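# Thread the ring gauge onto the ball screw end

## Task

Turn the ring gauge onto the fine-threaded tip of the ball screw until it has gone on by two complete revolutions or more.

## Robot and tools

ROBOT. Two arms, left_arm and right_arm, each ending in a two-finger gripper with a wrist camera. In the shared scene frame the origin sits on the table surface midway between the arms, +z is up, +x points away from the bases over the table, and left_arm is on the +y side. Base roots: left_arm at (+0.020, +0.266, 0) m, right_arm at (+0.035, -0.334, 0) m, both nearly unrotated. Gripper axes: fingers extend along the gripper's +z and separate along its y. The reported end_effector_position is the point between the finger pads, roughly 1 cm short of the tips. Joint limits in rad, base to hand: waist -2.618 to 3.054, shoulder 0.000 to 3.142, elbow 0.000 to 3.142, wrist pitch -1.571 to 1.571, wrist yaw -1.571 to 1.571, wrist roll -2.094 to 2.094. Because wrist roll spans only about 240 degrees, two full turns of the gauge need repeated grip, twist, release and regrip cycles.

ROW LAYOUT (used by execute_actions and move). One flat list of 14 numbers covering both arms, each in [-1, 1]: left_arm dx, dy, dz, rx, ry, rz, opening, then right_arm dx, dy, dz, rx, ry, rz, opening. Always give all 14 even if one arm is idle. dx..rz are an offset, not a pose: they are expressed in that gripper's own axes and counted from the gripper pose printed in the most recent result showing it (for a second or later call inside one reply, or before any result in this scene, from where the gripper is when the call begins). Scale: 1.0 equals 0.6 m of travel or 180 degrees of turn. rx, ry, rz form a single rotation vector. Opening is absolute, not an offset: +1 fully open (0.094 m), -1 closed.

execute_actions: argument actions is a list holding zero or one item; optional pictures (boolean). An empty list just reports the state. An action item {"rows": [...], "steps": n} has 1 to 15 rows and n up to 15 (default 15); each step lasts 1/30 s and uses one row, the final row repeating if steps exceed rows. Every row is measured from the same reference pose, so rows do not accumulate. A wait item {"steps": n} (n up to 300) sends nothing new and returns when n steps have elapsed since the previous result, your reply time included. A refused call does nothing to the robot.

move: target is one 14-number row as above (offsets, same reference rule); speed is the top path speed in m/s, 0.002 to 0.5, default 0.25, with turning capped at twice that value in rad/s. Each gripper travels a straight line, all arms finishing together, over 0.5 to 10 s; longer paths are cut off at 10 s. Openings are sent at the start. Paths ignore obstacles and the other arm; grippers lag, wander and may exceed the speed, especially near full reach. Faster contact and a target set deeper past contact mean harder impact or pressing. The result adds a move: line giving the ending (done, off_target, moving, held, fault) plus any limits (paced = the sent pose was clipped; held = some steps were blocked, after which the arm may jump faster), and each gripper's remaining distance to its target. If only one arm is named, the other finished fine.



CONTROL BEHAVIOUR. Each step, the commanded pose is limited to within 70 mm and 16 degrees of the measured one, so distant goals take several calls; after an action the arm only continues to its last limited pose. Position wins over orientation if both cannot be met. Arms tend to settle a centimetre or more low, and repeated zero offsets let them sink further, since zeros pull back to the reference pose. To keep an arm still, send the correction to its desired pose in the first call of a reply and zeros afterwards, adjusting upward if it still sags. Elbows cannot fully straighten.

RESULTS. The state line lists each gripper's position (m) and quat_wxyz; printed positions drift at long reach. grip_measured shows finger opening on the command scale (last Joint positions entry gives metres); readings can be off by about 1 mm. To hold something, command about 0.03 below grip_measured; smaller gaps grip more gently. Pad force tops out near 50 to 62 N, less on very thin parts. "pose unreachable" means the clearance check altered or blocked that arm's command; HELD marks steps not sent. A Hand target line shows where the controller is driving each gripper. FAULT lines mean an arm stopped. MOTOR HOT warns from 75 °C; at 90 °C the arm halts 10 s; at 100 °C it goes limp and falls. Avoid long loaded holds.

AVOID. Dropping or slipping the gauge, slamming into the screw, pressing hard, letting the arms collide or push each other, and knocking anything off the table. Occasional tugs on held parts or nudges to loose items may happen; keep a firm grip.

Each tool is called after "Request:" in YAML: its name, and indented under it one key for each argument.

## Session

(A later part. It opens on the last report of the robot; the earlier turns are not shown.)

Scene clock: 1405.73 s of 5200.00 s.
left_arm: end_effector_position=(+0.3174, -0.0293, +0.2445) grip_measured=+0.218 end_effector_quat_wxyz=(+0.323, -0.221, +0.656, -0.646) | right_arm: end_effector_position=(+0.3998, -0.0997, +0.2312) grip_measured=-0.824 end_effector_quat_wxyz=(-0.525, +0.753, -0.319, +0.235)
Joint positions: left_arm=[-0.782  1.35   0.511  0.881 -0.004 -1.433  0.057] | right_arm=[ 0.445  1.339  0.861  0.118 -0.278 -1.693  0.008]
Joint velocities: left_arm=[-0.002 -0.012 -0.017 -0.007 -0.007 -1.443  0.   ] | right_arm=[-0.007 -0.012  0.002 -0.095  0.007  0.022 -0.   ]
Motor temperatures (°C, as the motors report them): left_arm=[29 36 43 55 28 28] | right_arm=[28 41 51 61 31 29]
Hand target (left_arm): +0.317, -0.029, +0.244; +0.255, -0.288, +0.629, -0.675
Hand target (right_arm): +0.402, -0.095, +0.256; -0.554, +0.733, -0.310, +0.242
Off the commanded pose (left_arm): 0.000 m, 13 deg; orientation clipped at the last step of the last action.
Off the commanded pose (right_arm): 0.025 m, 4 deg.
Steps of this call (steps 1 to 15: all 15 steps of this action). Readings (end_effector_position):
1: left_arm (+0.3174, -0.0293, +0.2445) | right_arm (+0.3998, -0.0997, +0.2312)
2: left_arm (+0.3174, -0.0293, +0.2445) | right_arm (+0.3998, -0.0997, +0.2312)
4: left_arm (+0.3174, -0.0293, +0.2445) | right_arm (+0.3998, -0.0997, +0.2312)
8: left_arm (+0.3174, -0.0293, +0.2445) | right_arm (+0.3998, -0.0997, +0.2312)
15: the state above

Request:
execute_actions:
  actions:
    - {"rows": [[0,0,0,0,0,-0.172,0.22,-0.0024,-0.0418,-0.0047,0.0238,-0.0025,0.0022,-0.87]], "steps": 15}

Request:
zoom_image:
  camera: "cam_left_wrist"
  region: [225, 250, 395, 420]

Scene clock: 1412.57 s of 5200.00 s.
left_arm: end_effector_position=(+0.3174, -0.0293, +0.2446) grip_measured=+0.218 end_effector_quat_wxyz=(-0.146, +0.382, -0.577, +0.707) | right_arm: end_effector_position=(+0.3998, -0.0997, +0.2312) grip_measured=-0.824 end_effector_quat_wxyz=(-0.525, +0.753, -0.319, +0.235)
Joint positions: left_arm=[-0.782  1.35   0.511  0.881 -0.004 -1.952  0.057] | right_arm=[ 0.445  1.339  0.861  0.118 -0.278 -1.693  0.008]
Joint velocities: left_arm=[ 0.017 -0.022  0.002  0.037 -0.037 -0.139 -0.   ] | right_arm=[-0.017 -0.002  0.007 -0.037 -0.022 -0.066 -0.001]
Motor temperatures (°C, as the motors report them): left_arm=[29 36 43 55 28 28] | right_arm=[28 41 51 61 31 29]
Hand target (left_arm): +0.317, -0.029, +0.244; -0.139, +0.388, -0.573, +0.708
Hand target (right_arm): +0.402, -0.095, +0.256; -0.554, +0.733, -0.310, +0.242
Off the commanded pose (left_arm): 0.000 m, 1 deg.
Off the commanded pose (right_arm): 0.025 m, 4 deg.
Steps of this call (steps 1 to 90: nothing new was sent; then 3.33 s passed at rest; steps 91 to 105: all 15 steps of this action). Readings (end_effector_position):
91: left_arm (+0.3174, -0.0293, +0.2445) | right_arm (+0.3998, -0.0997, +0.2312)
92: left_arm (+0.3174, -0.0293, +0.2446) | right_arm (+0.3998, -0.0997, +0.2312)
94: left_arm (+0.3174, -0.0293, +0.2446) | right_arm (+0.3998, -0.0997, +0.2312)
98: left_arm (+0.3174, -0.0293, +0.2446) | right_arm (+0.3998, -0.0997, +0.2312)
105: the state above

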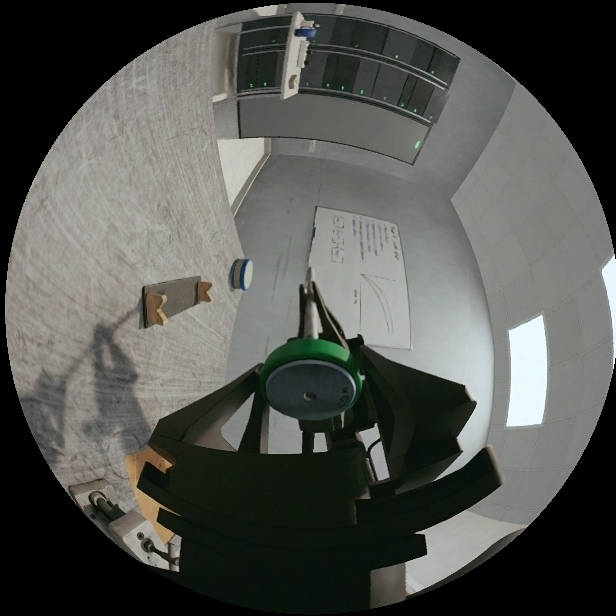

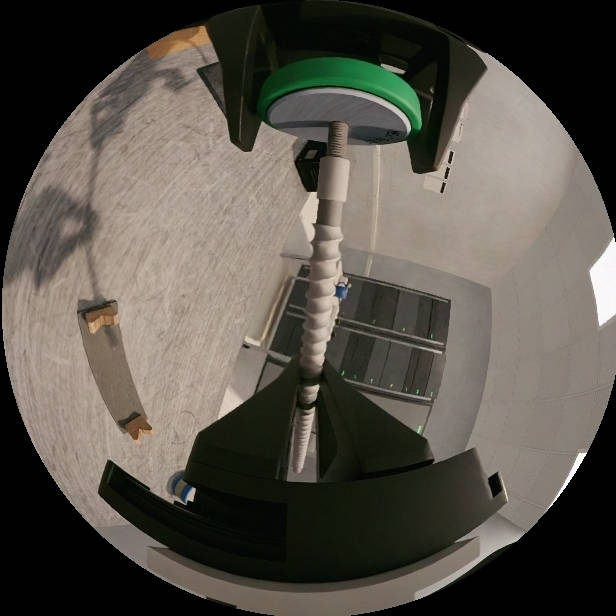

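Region (225, 250, 395, 420) of cam_left_wrist's 616x616 image, scaled by 2.965, with more detail than that image has.

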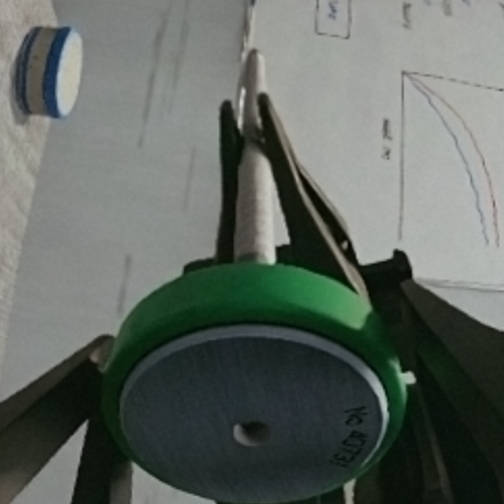

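Similar alignment as before. Close, ramp push, and turn.

Request:
execute_actions:
  actions:
    - {"rows": [[0,0,0,0,0,-0.005,0.2,-0.0024,-0.0418,-0.0047,0.0238,-0.0025,0.0022,-0.87],[0,0,0,0,0,-0.005,0.18,-0.0024,-0.0418,-0.0047,0.0238,-0.0025,0.0022,-0.87],[0,0,0,0,0,-0.005,0.16,-0.0024,-0.0418,-0.0047,0.0238,-0.0025,0.0022,-0.87],[0,0,0,0,0,-0.005,0.145,-0.0024,-0.0418,-0.0047,0.0238,-0.0025,0.0022,-0.87],[0,0,0,0,0,-0.005,0.13,-0.0024,-0.0418,-0.0047,0.0238,-0.0025,0.0022,-0.87],[0,0,0,0,0,-0.005,0.115,-0.0024,-0.0418,-0.0047,0.0238,-0.0025,0.0022,-0.87],[0,0,0,0,0,-0.005,0.105,-0.0024,-0.0418,-0.0047,0.0238,-0.0025,0.0022,-0.87],[0,0,0,0,0,-0.005,0.095,-0.0024,-0.0418,-0.0047,0.0238,-0.0025,0.0022,-0.87],[0,0,0,0,0,-0.005,0.085,-0.0024,-0.0418,-0.0047,0.0238,-0.0025,0.0022,-0.87],[0,0,0,0,0,-0.005,0.075,-0.0024,-0.0418,-0.0047,0.0238,-0.0025,0.0022,-0.87],[0,0,0,0,0,-0.005,0.065,-0.0024,-0.0418,-0.0047,0.0238,-0.0025,0.0022,-0.87],[0,0,0,0,0,-0.005,0.055,-0.0024,-0.0418,-0.0047,0.0238,-0.0025,0.0022,-0.87],[0,0,0,0,0,-0.005,0.045,-0.0024,-0.0418,-0.0047,0.0238,-0.0025,0.0022,-0.87]], "steps": 15}
  pictures: false

Request:
execute_actions:
  actions:
    - {"rows": [[0,0,0,0,0,0,0.045,-0.0082,-0.042,-0.0042,0.0239,-0.0067,0.0018,-0.87],[0,0,0,0,0,0,0.045,-0.014,-0.0421,-0.0037,0.024,-0.0108,0.0014,-0.87],[0,0,0,0,0,0,0.045,-0.0198,-0.0423,-0.0032,0.0241,-0.015,0.0009,-0.87],[0,0,0,0,0,0,0.045,-0.0256,-0.0424,-0.0027,0.0242,-0.0192,0.0005,-0.87],[0,0,0,0,0,0.02,0.045,-0.0314,-0.0426,-0.0021,0.0243,-0.0233,0.0001,-0.87],[0,0,0,0,0,0.05,0.045,-0.0372,-0.0427,-0.0016,0.0243,-0.0275,-0.0003,-0.87],[0,0,0,0,0,0.08,0.045,-0.0372,-0.0427,-0.0016,0.0243,-0.0275,-0.0003,-0.87],[0,0,0,0,0,0.12,0.045,-0.0372,-0.0427,-0.0016,0.0243,-0.0275,-0.0003,-0.87],[0,0,0,0,0,0.2,0.045,-0.0372,-0.0427,-0.0016,0.0243,-0.0275,-0.0003,-0.87]], "steps": 15}
  pictures: false

Scene clock: 1431.17 s of 5200.00 s.
left_arm: end_effector_position=(+0.3174, -0.0293, +0.2446) grip_measured=+0.071 end_effector_quat_wxyz=(-0.141, +0.387, -0.574, +0.708) | right_arm: end_effector_position=(+0.3998, -0.0997, +0.2312) grip_measured=-0.824 end_effector_quat_wxyz=(-0.525, +0.753, -0.319, +0.234)
Joint positions: left_arm=[-0.782  1.35   0.511  0.881 -0.004 -1.968  0.05 ] | right_arm=[ 0.445  1.339  0.861  0.118 -0.278 -1.692  0.008]
Joint velocities: left_arm=[-0.002  0.002 -0.007  0.022  0.007  0.007  0.001] | right_arm=[ 0.002  0.002 -0.017  0.007  0.007 -0.022  0.   ]
Motor temperatures (°C, as the motors report them): left_arm=[29 36 43 55 28 28] | right_arm=[28 41 51 61 31 29]
Hand target (left_arm): +0.317, -0.029, +0.245; -0.141, +0.387, -0.574, +0.708
Hand target (right_arm): +0.402, -0.095, +0.256; -0.554, +0.733, -0.310, +0.242
Off the commanded pose (left_arm): 0.000 m, 0 deg.
Off the commanded pose (right_arm): 0.025 m, 4 deg.
Steps of this call (steps 1 to 90: nothing new was sent; then 15.10 s passed at rest; steps 91 to 105: all 15 steps of this action). Readings (end_effector_position):
91: left_arm (+0.3174, -0.0293, +0.2446) | right_arm (+0.3998, -0.0997, +0.2312)
92: left_arm (+0.3174, -0.0293, +0.2446) | right_arm (+0.3998, -0.0997, +0.2312)
94: left_arm (+0.3174, -0.0293, +0.2446) | right_arm (+0.3998, -0.0997, +0.2312)
98: left_arm (+0.3174, -0.0293, +0.2446) | right_arm (+0.3998, -0.0997, +0.2312)
105: the state above

Scene clock: 1431.67 s of 5200.00 s.
left_arm: end_effector_position=(+0.3174, -0.0293, +0.2446) grip_measured=+0.071 end_effector_quat_wxyz=(+0.286, -0.258, +0.642, -0.663) | right_arm: end_effector_position=(+0.3993, -0.0990, +0.2313) grip_measured=-0.824 end_effector_quat_wxyz=(-0.526, +0.753, -0.319, +0.233)
Joint positions: left_arm=[-0.782  1.35   0.511  0.881 -0.004 -1.546  0.05 ] | right_arm=[ 0.446  1.339  0.861  0.119 -0.28  -1.691  0.008]
Joint velocities: left_arm=[-0.012 -0.007  0.002  0.051  0.037  1.165  0.001] | right_arm=[ 0.002  0.007 -0.012  0.007  0.022  0.037 -0.001]
Motor temperatures (°C, as the motors report them): left_arm=[29 36 43 55 28 28] | right_arm=[28 41 51 61 31 29]
Hand target (left_arm): +0.317, -0.029, +0.245; +0.346, -0.197, +0.663, -0.634
Hand target (right_arm): +0.389, -0.080, +0.255; -0.566, +0.743, -0.287, +0.215
Off the commanded pose (left_arm): 0.000 m, 12 deg.
Off the commanded pose (right_arm): 0.033 m, 6 deg.
Steps of this call (steps 1 to 15: all 15 steps of this action). Readings (end_effector_position):
1: left_arm (+0.3174, -0.0293, +0.2446) | right_arm (+0.3997, -0.0997, +0.2312)
2: left_arm (+0.3174, -0.0293, +0.2446) | right_arm (+0.3997, -0.0996, +0.2312)
4: left_arm (+0.3174, -0.0293, +0.2446) | right_arm (+0.3995, -0.0993, +0.2312)
8: left_arm (+0.3174, -0.0293, +0.2446) | right_arm (+0.3993, -0.0990, +0.2312)
15: the state above

Request:
execute_actions:
  actions:
    - {"rows": [[0,0,0,0,0,0.3,0.045,-0.0372,-0.0419,-0.0016,0.0237,-0.0275,-0.0008,-0.87]], "steps": 15}
  pictures: false

Request:
execute_actions:
  actions:
    - {"rows": [[0,0,0,0,0,0.3,0.045,-0.0372,-0.0419,-0.0016,0.0237,-0.0275,-0.0008,-0.87]], "steps": 15}
  pictures: false

Request:
execute_actions:
  actions:
    - {"rows": [[0,0,0,0,0,0.3,0.045,-0.0372,-0.0419,-0.0016,0.0237,-0.0275,-0.0008,-0.87]], "steps": 15}
  pictures: false

Request:
execute_actions:
  actions:
    - {"rows": [[0,0,0,0,0,0.3,0.045,-0.0372,-0.0419,-0.0016,0.0237,-0.0275,-0.0008,-0.87]], "steps": 15}
  pictures: false

Scene clock: 1440.73 s of 5200.00 s.
left_arm: end_effector_position=(+0.3174, -0.0293, +0.2446) grip_measured=+0.071 end_effector_quat_wxyz=(+0.525, +0.017, +0.692, -0.496) | right_arm: end_effector_position=(+0.3993, -0.0989, +0.2314) grip_measured=-0.824 end_effector_quat_wxyz=(-0.526, +0.753, -0.319, +0.233)
Joint positions: left_arm=[-0.782  1.35   0.511  0.881 -0.004 -0.733  0.05 ] | right_arm=[ 0.446  1.339  0.861  0.119 -0.281 -1.691  0.008]
Joint velocities: left_arm=[ 0.007  0.007 -0.012 -0.037 -0.007  0.711 -0.001] | right_arm=[-0.012 -0.007 -0.022  0.007 -0.022  0.022 -0.001]
Motor temperatures (°C, as the motors report them): left_arm=[29 36 43 55 28 28] | right_arm=[28 41 51 61 31 29]
Hand target (left_arm): +0.317, -0.029, +0.245; +0.554, +0.058, +0.690, -0.463
Hand target (right_arm): +0.388, -0.079, +0.255; -0.566, +0.743, -0.286, +0.214
Off the commanded pose (left_arm): 0.000 m, 7 deg.
Off the commanded pose (right_arm): 0.033 m, 6 deg.
Steps of this call (steps 1 to 90: nothing new was sent; then 5.57 s passed at rest; steps 91 to 105: all 15 steps of this action). Readings (end_effector_position):
91: left_arm (+0.3174, -0.0293, +0.2446) | right_arm (+0.3993, -0.0990, +0.2313)
92: left_arm (+0.3174, -0.0293, +0.2446) | right_arm (+0.3993, -0.0990, +0.2313)
94: left_arm (+0.3174, -0.0293, +0.2446) | right_arm (+0.3993, -0.0990, +0.2313)
98: left_arm (+0.3174, -0.0293, +0.2446) | right_arm (+0.3993, -0.0990, +0.2313)
105: the state above

Scene clock: 1441.23 s of 5200.00 s.
left_arm: end_effector_position=(+0.3174, -0.0293, +0.2446) grip_measured=+0.071 end_effector_quat_wxyz=(+0.662, +0.250, +0.645, -0.289) | right_arm: end_effector_position=(+0.3992, -0.0988, +0.2314) grip_measured=-0.824 end_effector_quat_wxyz=(-0.527, +0.753, -0.318, +0.233)
Joint positions: left_arm=[-0.782  1.35   0.511  0.881 -0.004 -0.042  0.05 ] | right_arm=[ 0.446  1.339  0.861  0.119 -0.282 -1.691  0.008]
Joint velocities: left_arm=[ 0.007 -0.007 -0.007  0.095  0.007  1.282 -0.   ] | right_arm=[-0.012  0.002 -0.002 -0.051 -0.066 -0.037 -0.   ]
Motor temperatures (°C, as the motors report them): left_arm=[29 36 43 55 28 28] | right_arm=[28 41 51 61 31 29]
Hand target (left_arm): +0.317, -0.029, +0.245; +0.688, +0.315, +0.616, -0.219
Hand target (right_arm): +0.388, -0.079, +0.255; -0.566, +0.743, -0.286, +0.213
Off the commanded pose (left_arm): 0.000 m, 14 deg; orientation clipped at the last step of the last action.
Off the commanded pose (right_arm): 0.034 m, 6 deg.
Steps of this call (steps 1 to 15: all 15 steps of this action). Readings (end_effector_position):
1: left_arm (+0.3174, -0.0293, +0.2446) | right_arm (+0.3993, -0.0989, +0.2314)
2: left_arm (+0.3174, -0.0293, +0.2446) | right_arm (+0.3993, -0.0989, +0.2314)
4: left_arm (+0.3174, -0.0293, +0.2446) | right_arm (+0.3992, -0.0989, +0.2314)
8: left_arm (+0.3174, -0.0293, +0.2446) | right_arm (+0.3992, -0.0989, +0.2314)
15: the state above

Scene clock: 1441.73 s of 5200.00 s.
left_arm: end_effector_position=(+0.3174, -0.0293, +0.2446) grip_measured=+0.071 end_effector_quat_wxyz=(+0.721, +0.457, +0.520, -0.043) | right_arm: end_effector_position=(+0.3991, -0.0987, +0.2314) grip_measured=-0.824 end_effector_quat_wxyz=(-0.527, +0.753, -0.318, +0.232)
Joint positions: left_arm=[-0.782  1.35   0.511  0.881 -0.004  0.662  0.05 ] | right_arm=[ 0.446  1.339  0.861  0.119 -0.282 -1.691  0.008]
Joint velocities: left_arm=[-0.012 -0.007  0.002  0.022 -0.022  1.311 -0.   ] | right_arm=[-0.007  0.007 -0.002 -0.022 -0.051  0.022  0.001]
Motor temperatures (°C, as the motors report them): left_arm=[29 36 43 55 28 28] | right_arm=[28 41 51 61 31 29]
Hand target (left_arm): +0.317, -0.029, +0.245; +0.721, +0.508, +0.470, +0.031
Hand target (right_arm): +0.388, -0.079, +0.255; -0.566, +0.743, -0.285, +0.213
Off the commanded pose (left_arm): 0.000 m, 14 deg; orientation clipped at the last step of the last action.
Off the commanded pose (right_arm): 0.034 m, 6 deg.
Steps of this call (steps 1 to 15: all 15 steps of this action). Readings (end_effector_position):
1: left_arm (+0.3174, -0.0293, +0.2446) | right_arm (+0.3992, -0.0988, +0.2314)
2: left_arm (+0.3174, -0.0293, +0.2446) | right_arm (+0.3992, -0.0988, +0.2314)
4: left_arm (+0.3174, -0.0293, +0.2446) | right_arm (+0.3991, -0.0988, +0.2314)
8: left_arm (+0.3174, -0.0293, +0.2446) | right_arm (+0.3991, -0.0988, +0.2314)
15: the state above

Scene clock: 1442.23 s of 5200.00 s.
left_arm: end_effector_position=(+0.3174, -0.0293, +0.2446) grip_measured=+0.071 end_effector_quat_wxyz=(+0.691, +0.609, +0.329, +0.210) | right_arm: end_effector_position=(+0.3990, -0.0987, +0.2314) grip_measured=-0.824 end_effector_quat_wxyz=(-0.527, +0.753, -0.318, +0.232)
Joint positions: left_arm=[-0.782  1.35   0.511  0.881 -0.005  1.371  0.05 ] | right_arm=[ 0.446  1.339  0.861  0.119 -0.283 -1.691  0.008]
Joint velocities: left_arm=[-0.007 -0.002  0.007 -0.037 -0.022  1.37  -0.001] | right_arm=[-0.007  0.007 -0.002 -0.037 -0.022 -0.022 -0.001]
Motor temperatures (°C, as the motors report them): left_arm=[29 36 43 55 28 28] | right_arm=[28 41 51 61 31 29]
Hand target (left_arm): +0.317, -0.029, +0.245; +0.666, +0.640, +0.264, +0.280
Hand target (right_arm): +0.388, -0.079, +0.255; -0.566, +0.743, -0.285, +0.213
Off the commanded pose (left_arm): 0.000 m, 13 deg; orientation clipped at the last step of the last action.
Off the commanded pose (right_arm): 0.034 m, 7 deg.
Steps of this call (steps 1 to 15: all 15 steps of this action). Readings (end_effector_position):
1: left_arm (+0.3174, -0.0293, +0.2446) | right_arm (+0.3991, -0.0987, +0.2314)
2: left_arm (+0.3174, -0.0293, +0.2446) | right_arm (+0.3991, -0.0987, +0.2314)
4: left_arm (+0.3174, -0.0293, +0.2446) | right_arm (+0.3991, -0.0987, +0.2314)
8: left_arm (+0.3174, -0.0293, +0.2446) | right_arm (+0.3990, -0.0987, +0.2314)
15: the state above

Request:
execute_actions:
  actions:
    - {"rows": [[0,0,0,0,0,0.195,0.045,-0.0372,-0.0419,-0.0016,0.0237,-0.0275,-0.0008,-0.87]], "steps": 15}

Request:
zoom_image:
  camera: "cam_right_wrist"
  region: [318, 112, 358, 162]

Scene clock: 1447.53 s of 5200.00 s.
left_arm: end_effector_position=(+0.3174, -0.0293, +0.2447) grip_measured=+0.071 end_effector_quat_wxyz=(+0.601, +0.678, +0.139, +0.400) | right_arm: end_effector_position=(+0.3990, -0.0986, +0.2314) grip_measured=-0.824 end_effector_quat_wxyz=(-0.527, +0.753, -0.318, +0.232)
Joint positions: left_arm=[-0.782  1.35   0.511  0.882 -0.005  1.955  0.05 ] | right_arm=[ 0.446  1.339  0.861  0.119 -0.283 -1.691  0.008]
Joint velocities: left_arm=[ 0.002 -0.017  0.012  0.095  0.007  0.168 -0.002] | right_arm=[ 0.017 -0.007  0.007  0.022  0.007  0.007  0.001]
Motor temperatures (°C, as the motors report them): left_arm=[29 36 43 55 28 28] | right_arm=[28 41 51 61 31 29]
Hand target (left_arm): +0.317, -0.029, +0.245; +0.596, +0.680, +0.130, +0.408
Hand target (right_arm): +0.388, -0.079, +0.255; -0.566, +0.743, -0.285, +0.213
Off the commanded pose (left_arm): 0.000 m, 2 deg.
Off the commanded pose (right_arm): 0.034 m, 7 deg.
Steps of this call (steps 1 to 90: nothing new was sent; then 1.80 s passed at rest; steps 91 to 105: all 15 steps of this action). Readings (end_effector_position):
91: left_arm (+0.3174, -0.0293, +0.2446) | right_arm (+0.3990, -0.0986, +0.2314)
92: left_arm (+0.3174, -0.0293, +0.2447) | right_arm (+0.3990, -0.0986, +0.2314)
94: left_arm (+0.3174, -0.0293, +0.2447) | right_arm (+0.3990, -0.0986, +0.2314)
98: left_arm (+0.3174, -0.0293, +0.2447) | right_arm (+0.3990, -0.0986, +0.2314)
105: the state above

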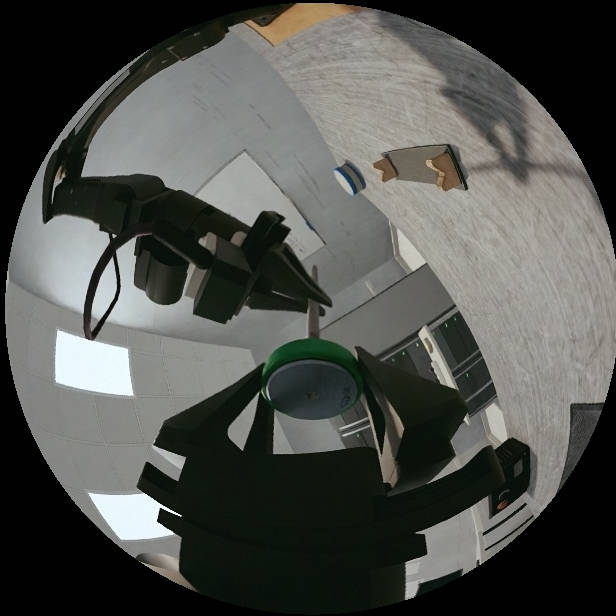

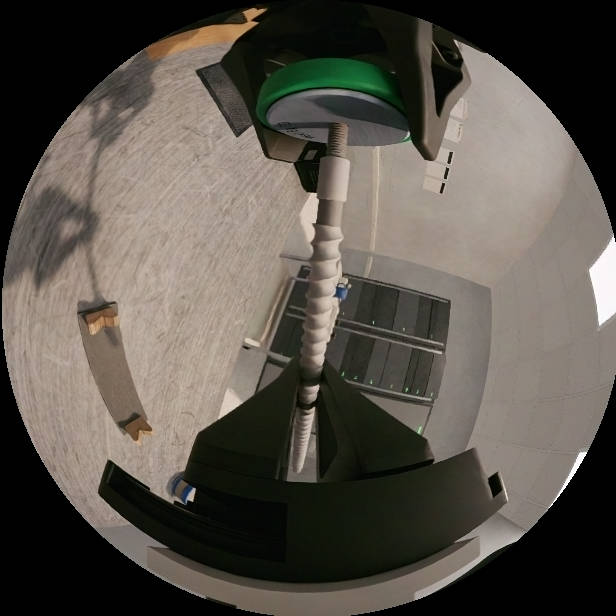

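Region (318, 112, 358, 162) of cam_right_wrist's 616x616 image, scaled by 10.080, with more detail than that image has; it fills the left 403 columns of this view, and the rest is white.

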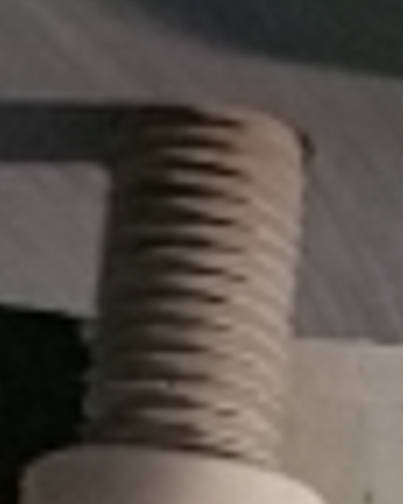

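Request:
execute_actions:
  actions:
    - {"rows": [[0,0,0,0,0,0.005,0.045,-0.0302,-0.0419,-0.0022,0.0237,-0.0225,-0.0002,-0.87],[0,0,0,0,0,0.005,0.045,-0.0233,-0.0419,-0.0028,0.0237,-0.0175,0.0004,-0.87],[0,0,0,0,0,0.005,0.045,-0.0163,-0.0418,-0.0035,0.0238,-0.0125,0.001,-0.87],[0,0,0,0,0,0.005,0.045,-0.0094,-0.0418,-0.0041,0.0238,-0.0075,0.0016,-0.87],[0,0,0,0,0,0.005,0.045,-0.0024,-0.0418,-0.0047,0.0238,-0.0025,0.002,-0.87],[0,0,0,0,0,0.005,0.045,-0.0024,-0.0418,-0.0047,0.0238,-0.0025,0.002,-0.87],[0,0,0,0,0,0.005,0.045,-0.0024,-0.0418,-0.0047,0.0238,-0.0025,0.002,-0.87],[0,0,0,0,0,0.005,0.045,-0.0024,-0.0418,-0.0047,0.0238,-0.0025,0.002,-0.87],[0,0,0,0,0,0.005,0.06,-0.0024,-0.0418,-0.0047,0.0238,-0.0025,0.002,-0.87],[0,0,0,0,0,0.005,0.075,-0.0024,-0.0418,-0.0047,0.0238,-0.0025,0.002,-0.87],[0,0,0,0,0,0.005,0.09,-0.0024,-0.0418,-0.0047,0.0238,-0.0025,0.002,-0.87],[0,0,0,0,0,0.005,0.11,-0.0024,-0.0418,-0.0047,0.0238,-0.0025,0.002,-0.87],[0,0,0,0,0,0.005,0.14,-0.0024,-0.0418,-0.0047,0.0238,-0.0025,0.002,-0.87],[0,0,0,0,0,0.005,0.18,-0.0024,-0.0418,-0.0047,0.0238,-0.0025,0.002,-0.87],[0,0,0,0,0,0.005,0.22,-0.0024,-0.0418,-0.0047,0.0238,-0.0025,0.002,-0.87]], "steps": 15}
  pictures: false

Request:
execute_actions:
  actions:
    - {"rows": [[0,0,0,0,0,0,0.22,-0.0024,-0.0418,-0.0047,0.0238,-0.0025,0.002,-0.87],[0,0,0,0,0,0,0.22,-0.0024,-0.0418,-0.0047,0.0238,-0.0025,0.002,-0.87],[0,0,0,0,0,-0.05,0.22,-0.0024,-0.0418,-0.0047,0.0238,-0.0025,0.002,-0.87],[0,0,0,0,0,-0.3,0.22,-0.0024,-0.0418,-0.0047,0.0238,-0.0025,0.002,-0.87]], "steps": 15}
  pictures: false

Request:
execute_actions:
  actions:
    - {"rows": [[0,0,0,0,0,-0.3,0.22,-0.0024,-0.0418,-0.0047,0.0238,-0.0025,0.002,-0.87]], "steps": 15}
  pictures: false

Request:
execute_actions:
  actions:
    - {"rows": [[0,0,0,0,0,-0.3,0.22,-0.0024,-0.0418,-0.0047,0.0238,-0.0025,0.002,-0.87]], "steps": 15}
  pictures: false

Request:
execute_actions:
  actions:
    - {"rows": [[0,0,0,0,0,-0.3,0.22,-0.0024,-0.0418,-0.0047,0.0238,-0.0025,0.002,-0.87]], "steps": 15}
  pictures: false

Request:
execute_actions:
  actions:
    - {"rows": [[0,0,0,0,0,-0.3,0.22,-0.0024,-0.0418,-0.0047,0.0238,-0.0025,0.002,-0.87]], "steps": 15}
  pictures: false

Scene clock: 1469.17 s of 5200.00 s.
left_arm: end_effector_position=(+0.3175, -0.0292, +0.2448) grip_measured=+0.198 end_effector_quat_wxyz=(+0.597, +0.679, +0.132, +0.406) | right_arm: end_effector_position=(+0.3994, -0.0990, +0.2314) grip_measured=-0.824 end_effector_quat_wxyz=(-0.526, +0.753, -0.319, +0.233)
Joint positions: left_arm=[-0.782  1.35   0.511  0.882 -0.005  1.976  0.056] | right_arm=[ 0.446  1.339  0.861  0.119 -0.28  -1.691  0.008]
Joint velocities: left_arm=[-0.007  0.012  0.002  0.037 -0.007  0.007  0.04 ] | right_arm=[ 0.007  0.007 -0.002 -0.051 -0.007  0.007  0.   ]
Motor temperatures (°C, as the motors report them): left_arm=[29 36 43 55 28 28] | right_arm=[28 41 51 61 31 29]
Hand target (left_arm): +0.317, -0.029, +0.245; +0.598, +0.679, +0.134, +0.405
Hand target (right_arm): +0.401, -0.094, +0.256; -0.556, +0.733, -0.309, +0.239
Off the commanded pose (left_arm): 0.000 m, 0 deg.
Off the commanded pose (right_arm): 0.025 m, 4 deg.
Steps of this call (steps 1 to 90: nothing new was sent; then 18.13 s passed at rest; steps 91 to 105: all 15 steps of this action). Readings (end_effector_position):
91: left_arm (+0.3174, -0.0293, +0.2447) | right_arm (+0.3990, -0.0986, +0.2314)
92: left_arm (+0.3174, -0.0293, +0.2447) | right_arm (+0.3990, -0.0987, +0.2314)
94: left_arm (+0.3174, -0.0293, +0.2447) | right_arm (+0.3992, -0.0989, +0.2314)
98: left_arm (+0.3175, -0.0292, +0.2447) | right_arm (+0.3993, -0.0990, +0.2314)
105: the state above

Scene clock: 1469.67 s of 5200.00 s.
left_arm: end_effector_position=(+0.3175, -0.0292, +0.2448) grip_measured=+0.218 end_effector_quat_wxyz=(+0.687, +0.615, +0.317, +0.223) | right_arm: end_effector_position=(+0.3994, -0.0990, +0.2314) grip_measured=-0.824 end_effector_quat_wxyz=(-0.526, +0.753, -0.319, +0.233)
Joint positions: left_arm=[-0.782  1.35   0.511  0.882 -0.005  1.409  0.057] | right_arm=[ 0.446  1.339  0.861  0.119 -0.28  -1.691  0.008]
Joint velocities: left_arm=[-0.017  0.007 -0.002  0.022  0.007 -1.326  0.001] | right_arm=[-0.007  0.002  0.002 -0.007 -0.022 -0.037 -0.   ]
Motor temperatures (°C, as the motors report them): left_arm=[29 36 43 55 28 28] | right_arm=[28 41 51 61 31 29]
Hand target (left_arm): +0.317, -0.029, +0.245; +0.706, +0.579, +0.379, +0.151
Hand target (right_arm): +0.402, -0.095, +0.256; -0.555, +0.733, -0.310, +0.241
Off the commanded pose (left_arm): 0.000 m, 22 deg; orientation clipped at the last step of the last action.
Off the commanded pose (right_arm): 0.025 m, 4 deg.
Steps of this call (steps 1 to 15: all 15 steps of this action). Readings (end_effector_position):
1: left_arm (+0.3175, -0.0292, +0.2448) | right_arm (+0.3994, -0.0990, +0.2314)
2: left_arm (+0.3175, -0.0292, +0.2448) | right_arm (+0.3994, -0.0990, +0.2314)
4: left_arm (+0.3175, -0.0292, +0.2448) | right_arm (+0.3994, -0.0990, +0.2314)
8: left_arm (+0.3175, -0.0292, +0.2448) | right_arm (+0.3994, -0.0990, +0.2314)
15: the state above

Scene clock: 1470.17 s of 5200.00 s.
left_arm: end_effector_position=(+0.3175, -0.0292, +0.2448) grip_measured=+0.218 end_effector_quat_wxyz=(+0.722, +0.472, +0.506, -0.022) | right_arm: end_effector_position=(+0.3994, -0.0990, +0.2314) grip_measured=-0.824 end_effector_quat_wxyz=(-0.526, +0.753, -0.319, +0.233)
Joint positions: left_arm=[-0.782  1.35   0.511  0.882 -0.005  0.72   0.057] | right_arm=[ 0.446  1.339  0.861  0.119 -0.28  -1.691  0.008]
Joint velocities: left_arm=[ 0.002 -0.017 -0.002  0.022 -0.007 -1.355  0.001] | right_arm=[ 0.012  0.002 -0.017 -0.007 -0.007 -0.037 -0.001]
Motor temperatures (°C, as the motors report them): left_arm=[29 36 43 55 28 28] | right_arm=[28 41 51 61 31 29]
Hand target (left_arm): +0.317, -0.029, +0.245; +0.716, +0.416, +0.552, -0.097
Hand target (right_arm): +0.402, -0.095, +0.256; -0.555, +0.733, -0.310, +0.241
Off the commanded pose (left_arm): 0.000 m, 15 deg; orientation clipped at the last step of the last action.
Off the commanded pose (right_arm): 0.025 m, 4 deg.
Steps of this call (steps 1 to 15: all 15 steps of this action). Readings (end_effector_position):
1: left_arm (+0.3175, -0.0292, +0.2448) | right_arm (+0.3994, -0.0990, +0.2314)
2: left_arm (+0.3175, -0.0292, +0.2448) | right_arm (+0.3994, -0.0990, +0.2314)
4: left_arm (+0.3175, -0.0292, +0.2448) | right_arm (+0.3994, -0.0990, +0.2314)
8: left_arm (+0.3175, -0.0292, +0.2448) | right_arm (+0.3994, -0.0990, +0.2314)
15: the state above

Scene clock: 1470.67 s of 5200.00 s.
left_arm: end_effector_position=(+0.3175, -0.0292, +0.2448) grip_measured=+0.218 end_effector_quat_wxyz=(+0.671, +0.271, +0.636, -0.266) | right_arm: end_effector_position=(+0.3994, -0.0990, +0.2314) grip_measured=-0.824 end_effector_quat_wxyz=(-0.526, +0.753, -0.319, +0.233)
Joint positions: left_arm=[-0.782  1.35   0.511  0.882 -0.005  0.026  0.057] | right_arm=[ 0.446  1.339  0.861  0.119 -0.28  -1.691  0.008]
Joint velocities: left_arm=[-0.007 -0.027 -0.007  0.051 -0.022 -1.355 -0.   ] | right_arm=[ 0.002  0.017 -0.007 -0.007  0.081 -0.051  0.   ]
Motor temperatures (°C, as the motors report them): left_arm=[29 36 43 55 28 28] | right_arm=[28 41 51 61 31 29]
Hand target (left_arm): +0.317, -0.029, +0.245; +0.640, +0.204, +0.661, -0.334
Hand target (right_arm): +0.402, -0.095, +0.256; -0.555, +0.733, -0.310, +0.241
Off the commanded pose (left_arm): 0.000 m, 14 deg; orientation clipped at the last step of the last action.
Off the commanded pose (right_arm): 0.025 m, 4 deg.
Steps of this call (steps 1 to 15: all 15 steps of this action). Readings (end_effector_position):
1: left_arm (+0.3175, -0.0292, +0.2448) | right_arm (+0.3994, -0.0990, +0.2314)
2: left_arm (+0.3175, -0.0292, +0.2448) | right_arm (+0.3994, -0.0990, +0.2314)
4: left_arm (+0.3175, -0.0292, +0.2448) | right_arm (+0.3994, -0.0990, +0.2314)
8: left_arm (+0.3175, -0.0292, +0.2448) | right_arm (+0.3994, -0.0990, +0.2314)
15: the state above

Scene clock: 1471.17 s of 5200.00 s.
left_arm: end_effector_position=(+0.3175, -0.0292, +0.2448) grip_measured=+0.218 end_effector_quat_wxyz=(+0.539, +0.036, +0.691, -0.481) | right_arm: end_effector_position=(+0.3994, -0.0990, +0.2314) grip_measured=-0.824 end_effector_quat_wxyz=(-0.526, +0.753, -0.319, +0.233)
Joint positions: left_arm=[-0.782  1.35   0.511  0.882 -0.005 -0.676  0.057] | right_arm=[ 0.446  1.339  0.861  0.119 -0.28  -1.691  0.008]
Joint velocities: left_arm=[ 0.002  0.017 -0.012  0.095  0.037 -1.326  0.001] | right_arm=[-0.017  0.022  0.002  0.007  0.066 -0.007 -0.001]
Motor temperatures (°C, as the motors report them): left_arm=[29 36 43 55 28 28] | right_arm=[28 41 51 61 31 29]
Hand target (left_arm): +0.317, -0.029, +0.245; +0.487, -0.035, +0.691, -0.534
Hand target (right_arm): +0.402, -0.095, +0.256; -0.555, +0.733, -0.310, +0.241
Off the commanded pose (left_arm): 0.000 m, 14 deg; orientation clipped at the last step of the last action.
Off the commanded pose (right_arm): 0.025 m, 4 deg.
Steps of this call (steps 1 to 15: all 15 steps of this action). Readings (end_effector_position):
1: left_arm (+0.3175, -0.0292, +0.2448) | right_arm (+0.3994, -0.0990, +0.2314)
2: left_arm (+0.3175, -0.0292, +0.2448) | right_arm (+0.3994, -0.0990, +0.2314)
4: left_arm (+0.3175, -0.0292, +0.2448) | right_arm (+0.3994, -0.0990, +0.2314)
8: left_arm (+0.3175, -0.0292, +0.2448) | right_arm (+0.3994, -0.0990, +0.2314)
15: the state above

Scene clock: 1471.67 s of 5200.00 s.
left_arm: end_effector_position=(+0.3175, -0.0292, +0.2448) grip_measured=+0.218 end_effector_quat_wxyz=(+0.339, -0.206, +0.660, -0.638) | right_arm: end_effector_position=(+0.3994, -0.0990, +0.2314) grip_measured=-0.824 end_effector_quat_wxyz=(-0.526, +0.753, -0.319, +0.233)
Joint positions: left_arm=[-0.782  1.35   0.511  0.882 -0.005 -1.385  0.057] | right_arm=[ 0.446  1.339  0.861  0.119 -0.28  -1.691  0.008]
Joint velocities: left_arm=[ 0.027 -0.007  0.002 -0.051 -0.022 -1.414 -0.001] | right_arm=[-0.002 -0.007 -0.002  0.066  0.007  0.037 -0.001]
Motor temperatures (°C, as the motors report them): left_arm=[29 36 43 55 28 28] | right_arm=[28 41 51 61 31 29]
Hand target (left_arm): +0.317, -0.029, +0.245; +0.271, -0.273, +0.636, -0.669
Hand target (right_arm): +0.402, -0.095, +0.256; -0.555, +0.733, -0.310, +0.241
Off the commanded pose (left_arm): 0.000 m, 13 deg; orientation clipped at the last step of the last action.
Off the commanded pose (right_arm): 0.025 m, 4 deg.
Steps of this call (steps 1 to 15: all 15 steps of this action). Readings (end_effector_position):
1: left_arm (+0.3175, -0.0292, +0.2448) | right_arm (+0.3994, -0.0990, +0.2314)
2: left_arm (+0.3175, -0.0292, +0.2448) | right_arm (+0.3994, -0.0990, +0.2314)
4: left_arm (+0.3175, -0.0292, +0.2448) | right_arm (+0.3994, -0.0990, +0.2314)
8: left_arm (+0.3175, -0.0292, +0.2448) | right_arm (+0.3994, -0.0990, +0.2314)
15: the state above

Request:
execute_actions:
  actions:
    - {"rows": [[0,0,0,0,0,-0.19,0.22,-0.0024,-0.0418,-0.0047,0.0238,-0.0025,0.002,-0.87]], "steps": 15}
  pictures: false

Request:
execute_actions:
  actions:
    - {"rows": [[0,0,0,0,0,-0.005,0.2,-0.0024,-0.0418,-0.0047,0.0238,-0.0025,0.002,-0.87],[0,0,0,0,0,-0.005,0.18,-0.0024,-0.0418,-0.0047,0.0238,-0.0025,0.002,-0.87],[0,0,0,0,0,-0.005,0.16,-0.0024,-0.0418,-0.0047,0.0238,-0.0025,0.002,-0.87],[0,0,0,0,0,-0.005,0.145,-0.0024,-0.0418,-0.0047,0.0238,-0.0025,0.002,-0.87],[0,0,0,0,0,-0.005,0.13,-0.0024,-0.0418,-0.0047,0.0238,-0.0025,0.002,-0.87],[0,0,0,0,0,-0.005,0.115,-0.0024,-0.0418,-0.0047,0.0238,-0.0025,0.002,-0.87],[0,0,0,0,0,-0.005,0.105,-0.0024,-0.0418,-0.0047,0.0238,-0.0025,0.002,-0.87],[0,0,0,0,0,-0.005,0.095,-0.0024,-0.0418,-0.0047,0.0238,-0.0025,0.002,-0.87],[0,0,0,0,0,-0.005,0.085,-0.0024,-0.0418,-0.0047,0.0238,-0.0025,0.002,-0.87],[0,0,0,0,0,-0.005,0.075,-0.0024,-0.0418,-0.0047,0.0238,-0.0025,0.002,-0.87],[0,0,0,0,0,-0.005,0.065,-0.0024,-0.0418,-0.0047,0.0238,-0.0025,0.002,-0.87],[0,0,0,0,0,-0.005,0.055,-0.0024,-0.0418,-0.0047,0.0238,-0.0025,0.002,-0.87],[0,0,0,0,0,-0.005,0.045,-0.0024,-0.0418,-0.0047,0.0238,-0.0025,0.002,-0.87]], "steps": 15}
  pictures: false

Request:
execute_actions:
  actions:
    - {"rows": [[0,0,0,0,0,0,0.045,-0.0082,-0.0418,-0.0042,0.0238,-0.0067,0.0015,-0.87],[0,0,0,0,0,0,0.045,-0.014,-0.0418,-0.0037,0.0238,-0.0108,0.0011,-0.87],[0,0,0,0,0,0,0.045,-0.0198,-0.0418,-0.0032,0.0237,-0.015,0.0006,-0.87],[0,0,0,0,0,0,0.045,-0.0256,-0.0419,-0.0027,0.0237,-0.0192,0.0001,-0.87],[0,0,0,0,0,0.02,0.045,-0.0314,-0.0419,-0.0021,0.0237,-0.0233,-0.0003,-0.87],[0,0,0,0,0,0.05,0.045,-0.0372,-0.0419,-0.0016,0.0237,-0.0275,-0.0008,-0.87],[0,0,0,0,0,0.08,0.045,-0.0372,-0.0419,-0.0016,0.0237,-0.0275,-0.0008,-0.87],[0,0,0,0,0,0.12,0.045,-0.0372,-0.0419,-0.0016,0.0237,-0.0275,-0.0008,-0.87],[0,0,0,0,0,0.3,0.045,-0.0372,-0.0419,-0.0016,0.0237,-0.0275,-0.0008,-0.87]], "steps": 15}
  pictures: false

Request:
execute_actions:
  actions:
    - {"rows": [[0,0,0,0,0,0.3,0.045,-0.0372,-0.0419,-0.0016,0.0237,-0.0275,-0.0008,-0.87]], "steps": 15}
  pictures: false

Request:
execute_actions:
  actions:
    - {"rows": [[0,0,0,0,0,0.3,0.045,-0.0372,-0.0419,-0.0016,0.0237,-0.0275,-0.0008,-0.87]], "steps": 15}
  pictures: false

Request:
execute_actions:
  actions:
    - {"rows": [[0,0,0,0,0,0.3,0.045,-0.0372,-0.0419,-0.0016,0.0237,-0.0275,-0.0008,-0.87]], "steps": 15}
  pictures: false

Request:
execute_actions:
  actions:
    - {"rows": [[0,0,0,0,0,0.3,0.045,-0.0372,-0.0419,-0.0016,0.0237,-0.0275,-0.0008,-0.87]], "steps": 15}
  pictures: false

Scene clock: 1494.47 s of 5200.00 s.
left_arm: end_effector_position=(+0.3175, -0.0292, +0.2450) grip_measured=+0.218 end_effector_quat_wxyz=(-0.145, +0.384, -0.575, +0.708) | right_arm: end_effector_position=(+0.3994, -0.0990, +0.2314) grip_measured=-0.824 end_effector_quat_wxyz=(-0.526, +0.753, -0.319, +0.233)
Joint positions: left_arm=[-0.782  1.35   0.511  0.883 -0.005 -1.957  0.057] | right_arm=[ 0.446  1.339  0.861  0.119 -0.28  -1.691  0.008]
Joint velocities: left_arm=[-0.007  0.007  0.002 -0.095 -0.007 -0.183  0.002] | right_arm=[-0.007 -0.002 -0.012 -0.066 -0.022 -0.022  0.   ]
Motor temperatures (°C, as the motors report them): left_arm=[29 36 43 55 28 28] | right_arm=[28 41 52 61 31 29]
Hand target (left_arm): +0.317, -0.029, +0.245; -0.136, +0.391, -0.571, +0.709
Hand target (right_arm): +0.402, -0.095, +0.256; -0.555, +0.733, -0.310, +0.241
Off the commanded pose (left_arm): 0.000 m, 1 deg.
Off the commanded pose (right_arm): 0.025 m, 4 deg.
Steps of this call (steps 1 to 90: nothing new was sent; then 19.30 s passed at rest; steps 91 to 105: all 15 steps of this action). Readings (end_effector_position):
91: left_arm (+0.3175, -0.0292, +0.2449) | right_arm (+0.3994, -0.0990, +0.2314)
92: left_arm (+0.3175, -0.0292, +0.2450) | right_arm (+0.3994, -0.0990, +0.2314)
94: left_arm (+0.3175, -0.0292, +0.2450) | right_arm (+0.3994, -0.0990, +0.2314)
98: left_arm (+0.3175, -0.0292, +0.2450) | right_arm (+0.3994, -0.0990, +0.2314)
105: the state above

Scene clock: 1494.97 s of 5200.00 s.
left_arm: end_effector_position=(+0.3175, -0.0292, +0.2450) grip_measured=+0.070 end_effector_quat_wxyz=(-0.141, +0.387, -0.573, +0.709) | right_arm: end_effector_position=(+0.3994, -0.0990, +0.2314) grip_measured=-0.824 end_effector_quat_wxyz=(-0.526, +0.753, -0.319, +0.233)
Joint positions: left_arm=[-0.782  1.35   0.511  0.883 -0.005 -1.967  0.05 ] | right_arm=[ 0.446  1.339  0.861  0.119 -0.28  -1.69   0.008]
Joint velocities: left_arm=[-0.002 -0.007  0.002 -0.007  0.007 -0.051 -0.001] | right_arm=[-0.012 -0.022 -0.012  0.037 -0.022  0.051  0.   ]
Motor temperatures (°C, as the motors report them): left_arm=[29 36 43 55 28 28] | right_arm=[28 41 52 61 31 29]
Hand target (left_arm): +0.317, -0.029, +0.245; -0.139, +0.388, -0.572, +0.709
Hand target (right_arm): +0.402, -0.095, +0.256; -0.555, +0.733, -0.310, +0.240
Off the commanded pose (left_arm): 0.000 m, 0 deg.
Off the commanded pose (right_arm): 0.025 m, 4 deg.
Steps of this call (steps 1 to 15: all 15 steps of this action). Readings (end_effector_position):
1: left_arm (+0.3175, -0.0292, +0.2450) | right_arm (+0.3994, -0.0990, +0.2314)
2: left_arm (+0.3175, -0.0292, +0.2450) | right_arm (+0.3994, -0.0990, +0.2314)
4: left_arm (+0.3175, -0.0292, +0.2450) | right_arm (+0.3994, -0.0990, +0.2314)
8: left_arm (+0.3175, -0.0292, +0.2450) | right_arm (+0.3994, -0.0990, +0.2314)
15: the state above

Scene clock: 1495.47 s of 5200.00 s.
left_arm: end_effector_position=(+0.3175, -0.0292, +0.2450) grip_measured=+0.070 end_effector_quat_wxyz=(+0.288, -0.257, +0.642, -0.663) | right_arm: end_effector_position=(+0.3989, -0.0983, +0.2314) grip_measured=-0.824 end_effector_quat_wxyz=(-0.527, +0.753, -0.318, +0.232)
Joint positions: left_arm=[-0.782  1.35   0.511  0.883 -0.005 -1.542  0.05 ] | right_arm=[ 0.447  1.339  0.861  0.119 -0.282 -1.69   0.008]
Joint velocities: left_arm=[ 0.002  0.002 -0.002 -0.007 -0.007  1.37   0.001] | right_arm=[ 0.017 -0.007  0.002 -0.007  0.022 -0.007 -0.   ]
Motor temperatures (°C, as the motors report them): left_arm=[29 36 43 55 28 28] | right_arm=[28 41 52 61 31 29]
Hand target (left_arm): +0.317, -0.029, +0.245; +0.355, -0.189, +0.665, -0.629
Hand target (right_arm): +0.388, -0.079, +0.255; -0.566, +0.743, -0.286, +0.213
Off the commanded pose (left_arm): 0.000 m, 30 deg; orientation clipped at the last step of the last action.
Off the commanded pose (right_arm): 0.033 m, 6 deg.
Steps of this call (steps 1 to 15: all 15 steps of this action). Readings (end_effector_position):
1: left_arm (+0.3175, -0.0292, +0.2450) | right_arm (+0.3993, -0.0990, +0.2314)
2: left_arm (+0.3175, -0.0292, +0.2450) | right_arm (+0.3993, -0.0989, +0.2314)
4: left_arm (+0.3175, -0.0292, +0.2450) | right_arm (+0.3990, -0.0986, +0.2314)
8: left_arm (+0.3175, -0.0292, +0.2450) | right_arm (+0.3989, -0.0983, +0.2314)
15: the state above

Scene clock: 1495.97 s of 5200.00 s.
left_arm: end_effector_position=(+0.3175, -0.0292, +0.2450) grip_measured=+0.070 end_effector_quat_wxyz=(+0.494, -0.026, +0.691, -0.527) | right_arm: end_effector_position=(+0.3988, -0.0983, +0.2314) grip_measured=-0.824 end_effector_quat_wxyz=(-0.527, +0.753, -0.318, +0.232)
Joint positions: left_arm=[-0.782  1.35   0.511  0.883 -0.005 -0.854  0.05 ] | right_arm=[ 0.447  1.339  0.861  0.119 -0.282 -1.69   0.008]
Joint velocities: left_arm=[ 0.017 -0.012 -0.017  0.051 -0.007  1.37  -0.   ] | right_arm=[-0.012 -0.002  0.002 -0.037 -0.007 -0.066  0.   ]
Motor temperatures (°C, as the motors report them): left_arm=[29 36 43 55 28 28] | right_arm=[28 41 52 61 31 29]
Hand target (left_arm): +0.317, -0.029, +0.245; +0.546, +0.046, +0.690, -0.473
Hand target (right_arm): +0.388, -0.078, +0.255; -0.566, +0.743, -0.285, +0.212
Off the commanded pose (left_arm): 0.000 m, 15 deg; orientation clipped at the last step of the last action.
Off the commanded pose (right_arm): 0.034 m, 7 deg.
Steps of this call (steps 1 to 15: all 15 steps of this action). Readings (end_effector_position):
1: left_arm (+0.3175, -0.0292, +0.2450) | right_arm (+0.3989, -0.0983, +0.2314)
2: left_arm (+0.3175, -0.0292, +0.2450) | right_arm (+0.3989, -0.0983, +0.2314)
4: left_arm (+0.3175, -0.0292, +0.2450) | right_arm (+0.3989, -0.0983, +0.2314)
8: left_arm (+0.3175, -0.0292, +0.2450) | right_arm (+0.3989, -0.0983, +0.2314)
15: the state above

Scene clock: 1496.47 s of 5200.00 s.
left_arm: end_effector_position=(+0.3175, -0.0292, +0.2450) grip_measured=+0.070 end_effector_quat_wxyz=(+0.644, +0.211, +0.658, -0.327) | right_arm: end_effector_position=(+0.3987, -0.0982, +0.2314) grip_measured=-0.824 end_effector_quat_wxyz=(-0.527, +0.753, -0.318, +0.232)
Joint positions: left_arm=[-0.782  1.35   0.511  0.883 -0.005 -0.16   0.05 ] | right_arm=[ 0.447  1.339  0.861  0.119 -0.283 -1.69   0.008]
Joint velocities: left_arm=[ 0.002 -0.002 -0.012  0.125 -0.022  1.223  0.   ] | right_arm=[-0.012 -0.007 -0.017 -0.037  0.022 -0.037  0.   ]
Motor temperatures (°C, as the motors report them): left_arm=[29 36 43 55 28 28] | right_arm=[28 41 52 61 31 29]
Hand target (left_arm): +0.317, -0.029, +0.245; +0.674, +0.278, +0.633, -0.259
Hand target (right_arm): +0.388, -0.078, +0.255; -0.567, +0.743, -0.285, +0.212
Off the commanded pose (left_arm): 0.000 m, 14 deg; orientation clipped at the last step of the last action.
Off the commanded pose (right_arm): 0.034 m, 6 deg.
Steps of this call (steps 1 to 15: all 15 steps of this action). Readings (end_effector_position):
1: left_arm (+0.3175, -0.0292, +0.2450) | right_arm (+0.3988, -0.0983, +0.2314)
2: left_arm (+0.3175, -0.0292, +0.2450) | right_arm (+0.3988, -0.0983, +0.2314)
4: left_arm (+0.3175, -0.0292, +0.2450) | right_arm (+0.3988, -0.0982, +0.2314)
8: left_arm (+0.3175, -0.0292, +0.2450) | right_arm (+0.3988, -0.0982, +0.2314)
15: the state above

Scene clock: 1496.97 s of 5200.00 s.
left_arm: end_effector_position=(+0.3175, -0.0292, +0.2450) grip_measured=+0.070 end_effector_quat_wxyz=(+0.717, +0.425, +0.546, -0.086) | right_arm: end_effector_position=(+0.3987, -0.0981, +0.2315) grip_measured=-0.824 end_effector_quat_wxyz=(-0.527, +0.753, -0.318, +0.231)
Joint positions: left_arm=[-0.782  1.35   0.511  0.883 -0.005  0.542  0.05 ] | right_arm=[ 0.447  1.339  0.861  0.119 -0.284 -1.69   0.008]
Joint velocities: left_arm=[ 0.002  0.012 -0.012 -0.007  0.037  1.326 -0.   ] | right_arm=[-0.002 -0.002  0.007 -0.022 -0.007  0.066  0.   ]
Motor temperatures (°C, as the motors report them): left_arm=[29 36 43 55 28 28] | right_arm=[28 41 52 61 31 29]
Hand target (left_arm): +0.317, -0.029, +0.245; +0.722, +0.479, +0.499, -0.012
Hand target (right_arm): +0.388, -0.078, +0.255; -0.567, +0.743, -0.285, +0.212
Off the commanded pose (left_arm): 0.000 m, 14 deg; orientation clipped at the last step of the last action.
Off the commanded pose (right_arm): 0.034 m, 7 deg.
Steps of this call (steps 1 to 15: all 15 steps of this action). Readings (end_effector_position):
1: left_arm (+0.3175, -0.0292, +0.2450) | right_arm (+0.3987, -0.0982, +0.2314)
2: left_arm (+0.3175, -0.0292, +0.2450) | right_arm (+0.3987, -0.0982, +0.2314)
4: left_arm (+0.3175, -0.0292, +0.2450) | right_arm (+0.3987, -0.0982, +0.2314)
8: left_arm (+0.3175, -0.0292, +0.2450) | right_arm (+0.3987, -0.0981, +0.2315)
15: the state above

Scene clock: 1497.47 s of 5200.00 s.
left_arm: end_effector_position=(+0.3175, -0.0292, +0.2450) grip_measured=+0.070 end_effector_quat_wxyz=(+0.703, +0.587, +0.365, +0.167) | right_arm: end_effector_position=(+0.3984, -0.0978, +0.2315) grip_measured=-0.824 end_effector_quat_wxyz=(-0.527, +0.753, -0.317, +0.231)
Joint positions: left_arm=[-0.782  1.35   0.511  0.883 -0.005  1.248  0.05 ] | right_arm=[ 0.448  1.339  0.861  0.119 -0.284 -1.69   0.008]
Joint velocities: left_arm=[ 0.002 -0.002 -0.007 -0.022 -0.037  1.267 -0.001] | right_arm=[-0.017 -0.007  0.002 -0.066 -0.022 -0.007 -0.001]
Motor temperatures (°C, as the motors report them): left_arm=[29 36 43 55 28 28] | right_arm=[28 41 52 61 31 29]
Hand target (left_arm): +0.317, -0.029, +0.245; +0.682, +0.622, +0.303, +0.239
Hand target (right_arm): +0.388, -0.078, +0.255; -0.567, +0.744, -0.285, +0.212
Off the commanded pose (left_arm): 0.000 m, 14 deg; orientation clipped at the last step of the last action.
Off the commanded pose (right_arm): 0.033 m, 6 deg.
Steps of this call (steps 1 to 15: all 15 steps of this action). Readings (end_effector_position):
1: left_arm (+0.3175, -0.0292, +0.2450) | right_arm (+0.3986, -0.0981, +0.2315)
2: left_arm (+0.3175, -0.0292, +0.2450) | right_arm (+0.3986, -0.0981, +0.2315)
4: left_arm (+0.3175, -0.0292, +0.2450) | right_arm (+0.3986, -0.0981, +0.2315)
8: left_arm (+0.3175, -0.0292, +0.2450) | right_arm (+0.3986, -0.0981, +0.2315)
15: the state above

Request:
execute_actions:
  actions:
    - {"rows": [[0,0,0,0,0,0.235,0.045,-0.0372,-0.0419,-0.0016,0.0237,-0.0275,-0.0008,-0.87]], "steps": 15}

Request:
zoom_image:
  camera: "cam_right_wrist"
  region: [318, 112, 358, 162]

Scene clock: 1500.57 s of 5200.00 s.
left_arm: end_effector_position=(+0.3175, -0.0292, +0.2450) grip_measured=+0.070 end_effector_quat_wxyz=(+0.605, +0.676, +0.145, +0.395) | right_arm: end_effector_position=(+0.3984, -0.0978, +0.2315) grip_measured=-0.824 end_effector_quat_wxyz=(-0.527, +0.753, -0.317, +0.231)
Joint positions: left_arm=[-0.782  1.35   0.511  0.883 -0.005  1.939  0.05 ] | right_arm=[ 0.448  1.339  0.861  0.119 -0.284 -1.69   0.008]
Joint velocities: left_arm=[ 0.012  0.017  0.007 -0.037 -0.037  0.286 -0.002] | right_arm=[-0.012  0.007 -0.027 -0.007 -0.022 -0.037 -0.   ]
Motor temperatures (°C, as the motors report them): left_arm=[29 36 43 55 28 28] | right_arm=[28 41 52 61 31 29]
Hand target (left_arm): +0.317, -0.029, +0.245; +0.595, +0.679, +0.129, +0.409
Hand target (right_arm): +0.387, -0.078, +0.255; -0.567, +0.744, -0.285, +0.211
Off the commanded pose (left_arm): 0.000 m, 3 deg.
Off the commanded pose (right_arm): 0.034 m, 7 deg.
Steps of this call (steps 1 to 78: nothing new was sent; steps 79 to 93: all 15 steps of this action). Readings (end_effector_position):
79: left_arm (+0.3175, -0.0292, +0.2450) | right_arm (+0.3984, -0.0978, +0.2315)
80: left_arm (+0.3175, -0.0292, +0.2450) | right_arm (+0.3984, -0.0978, +0.2315)
82: left_arm (+0.3175, -0.0292, +0.2450) | right_arm (+0.3984, -0.0978, +0.2315)
86: left_arm (+0.3175, -0.0292, +0.2450) | right_arm (+0.3984, -0.0978, +0.2315)
93: the state above

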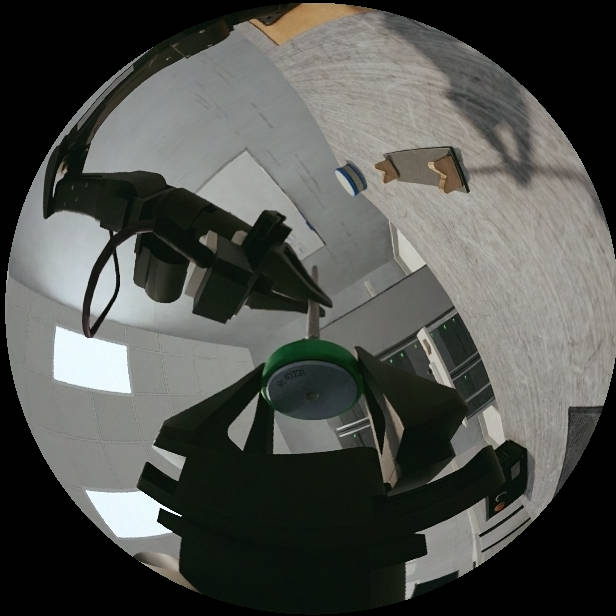

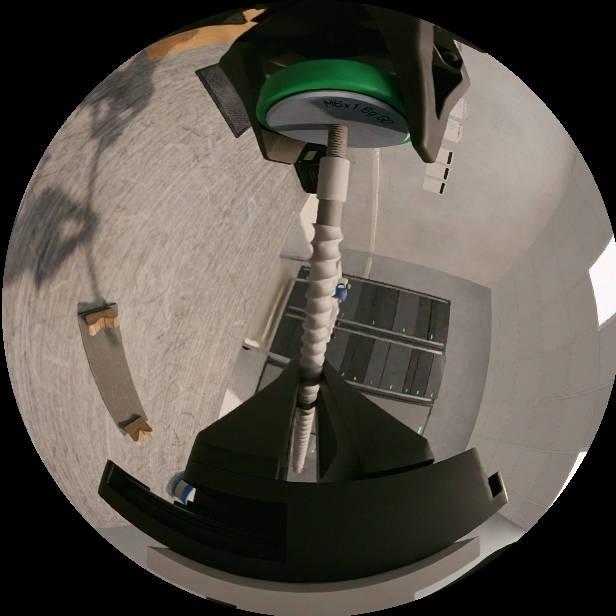

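Region (318, 112, 358, 162) of cam_right_wrist's 616x616 image, scaled by 10.080, with more detail than that image has; it fills the left 403 columns of this view, and the rest is white.

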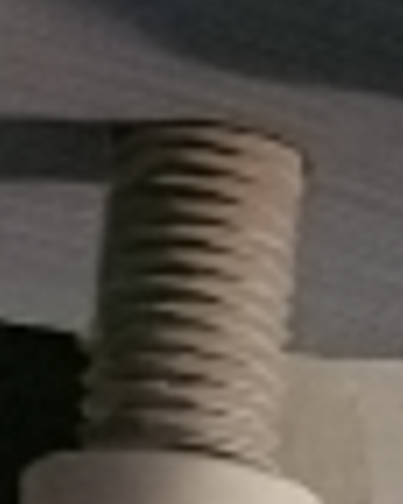

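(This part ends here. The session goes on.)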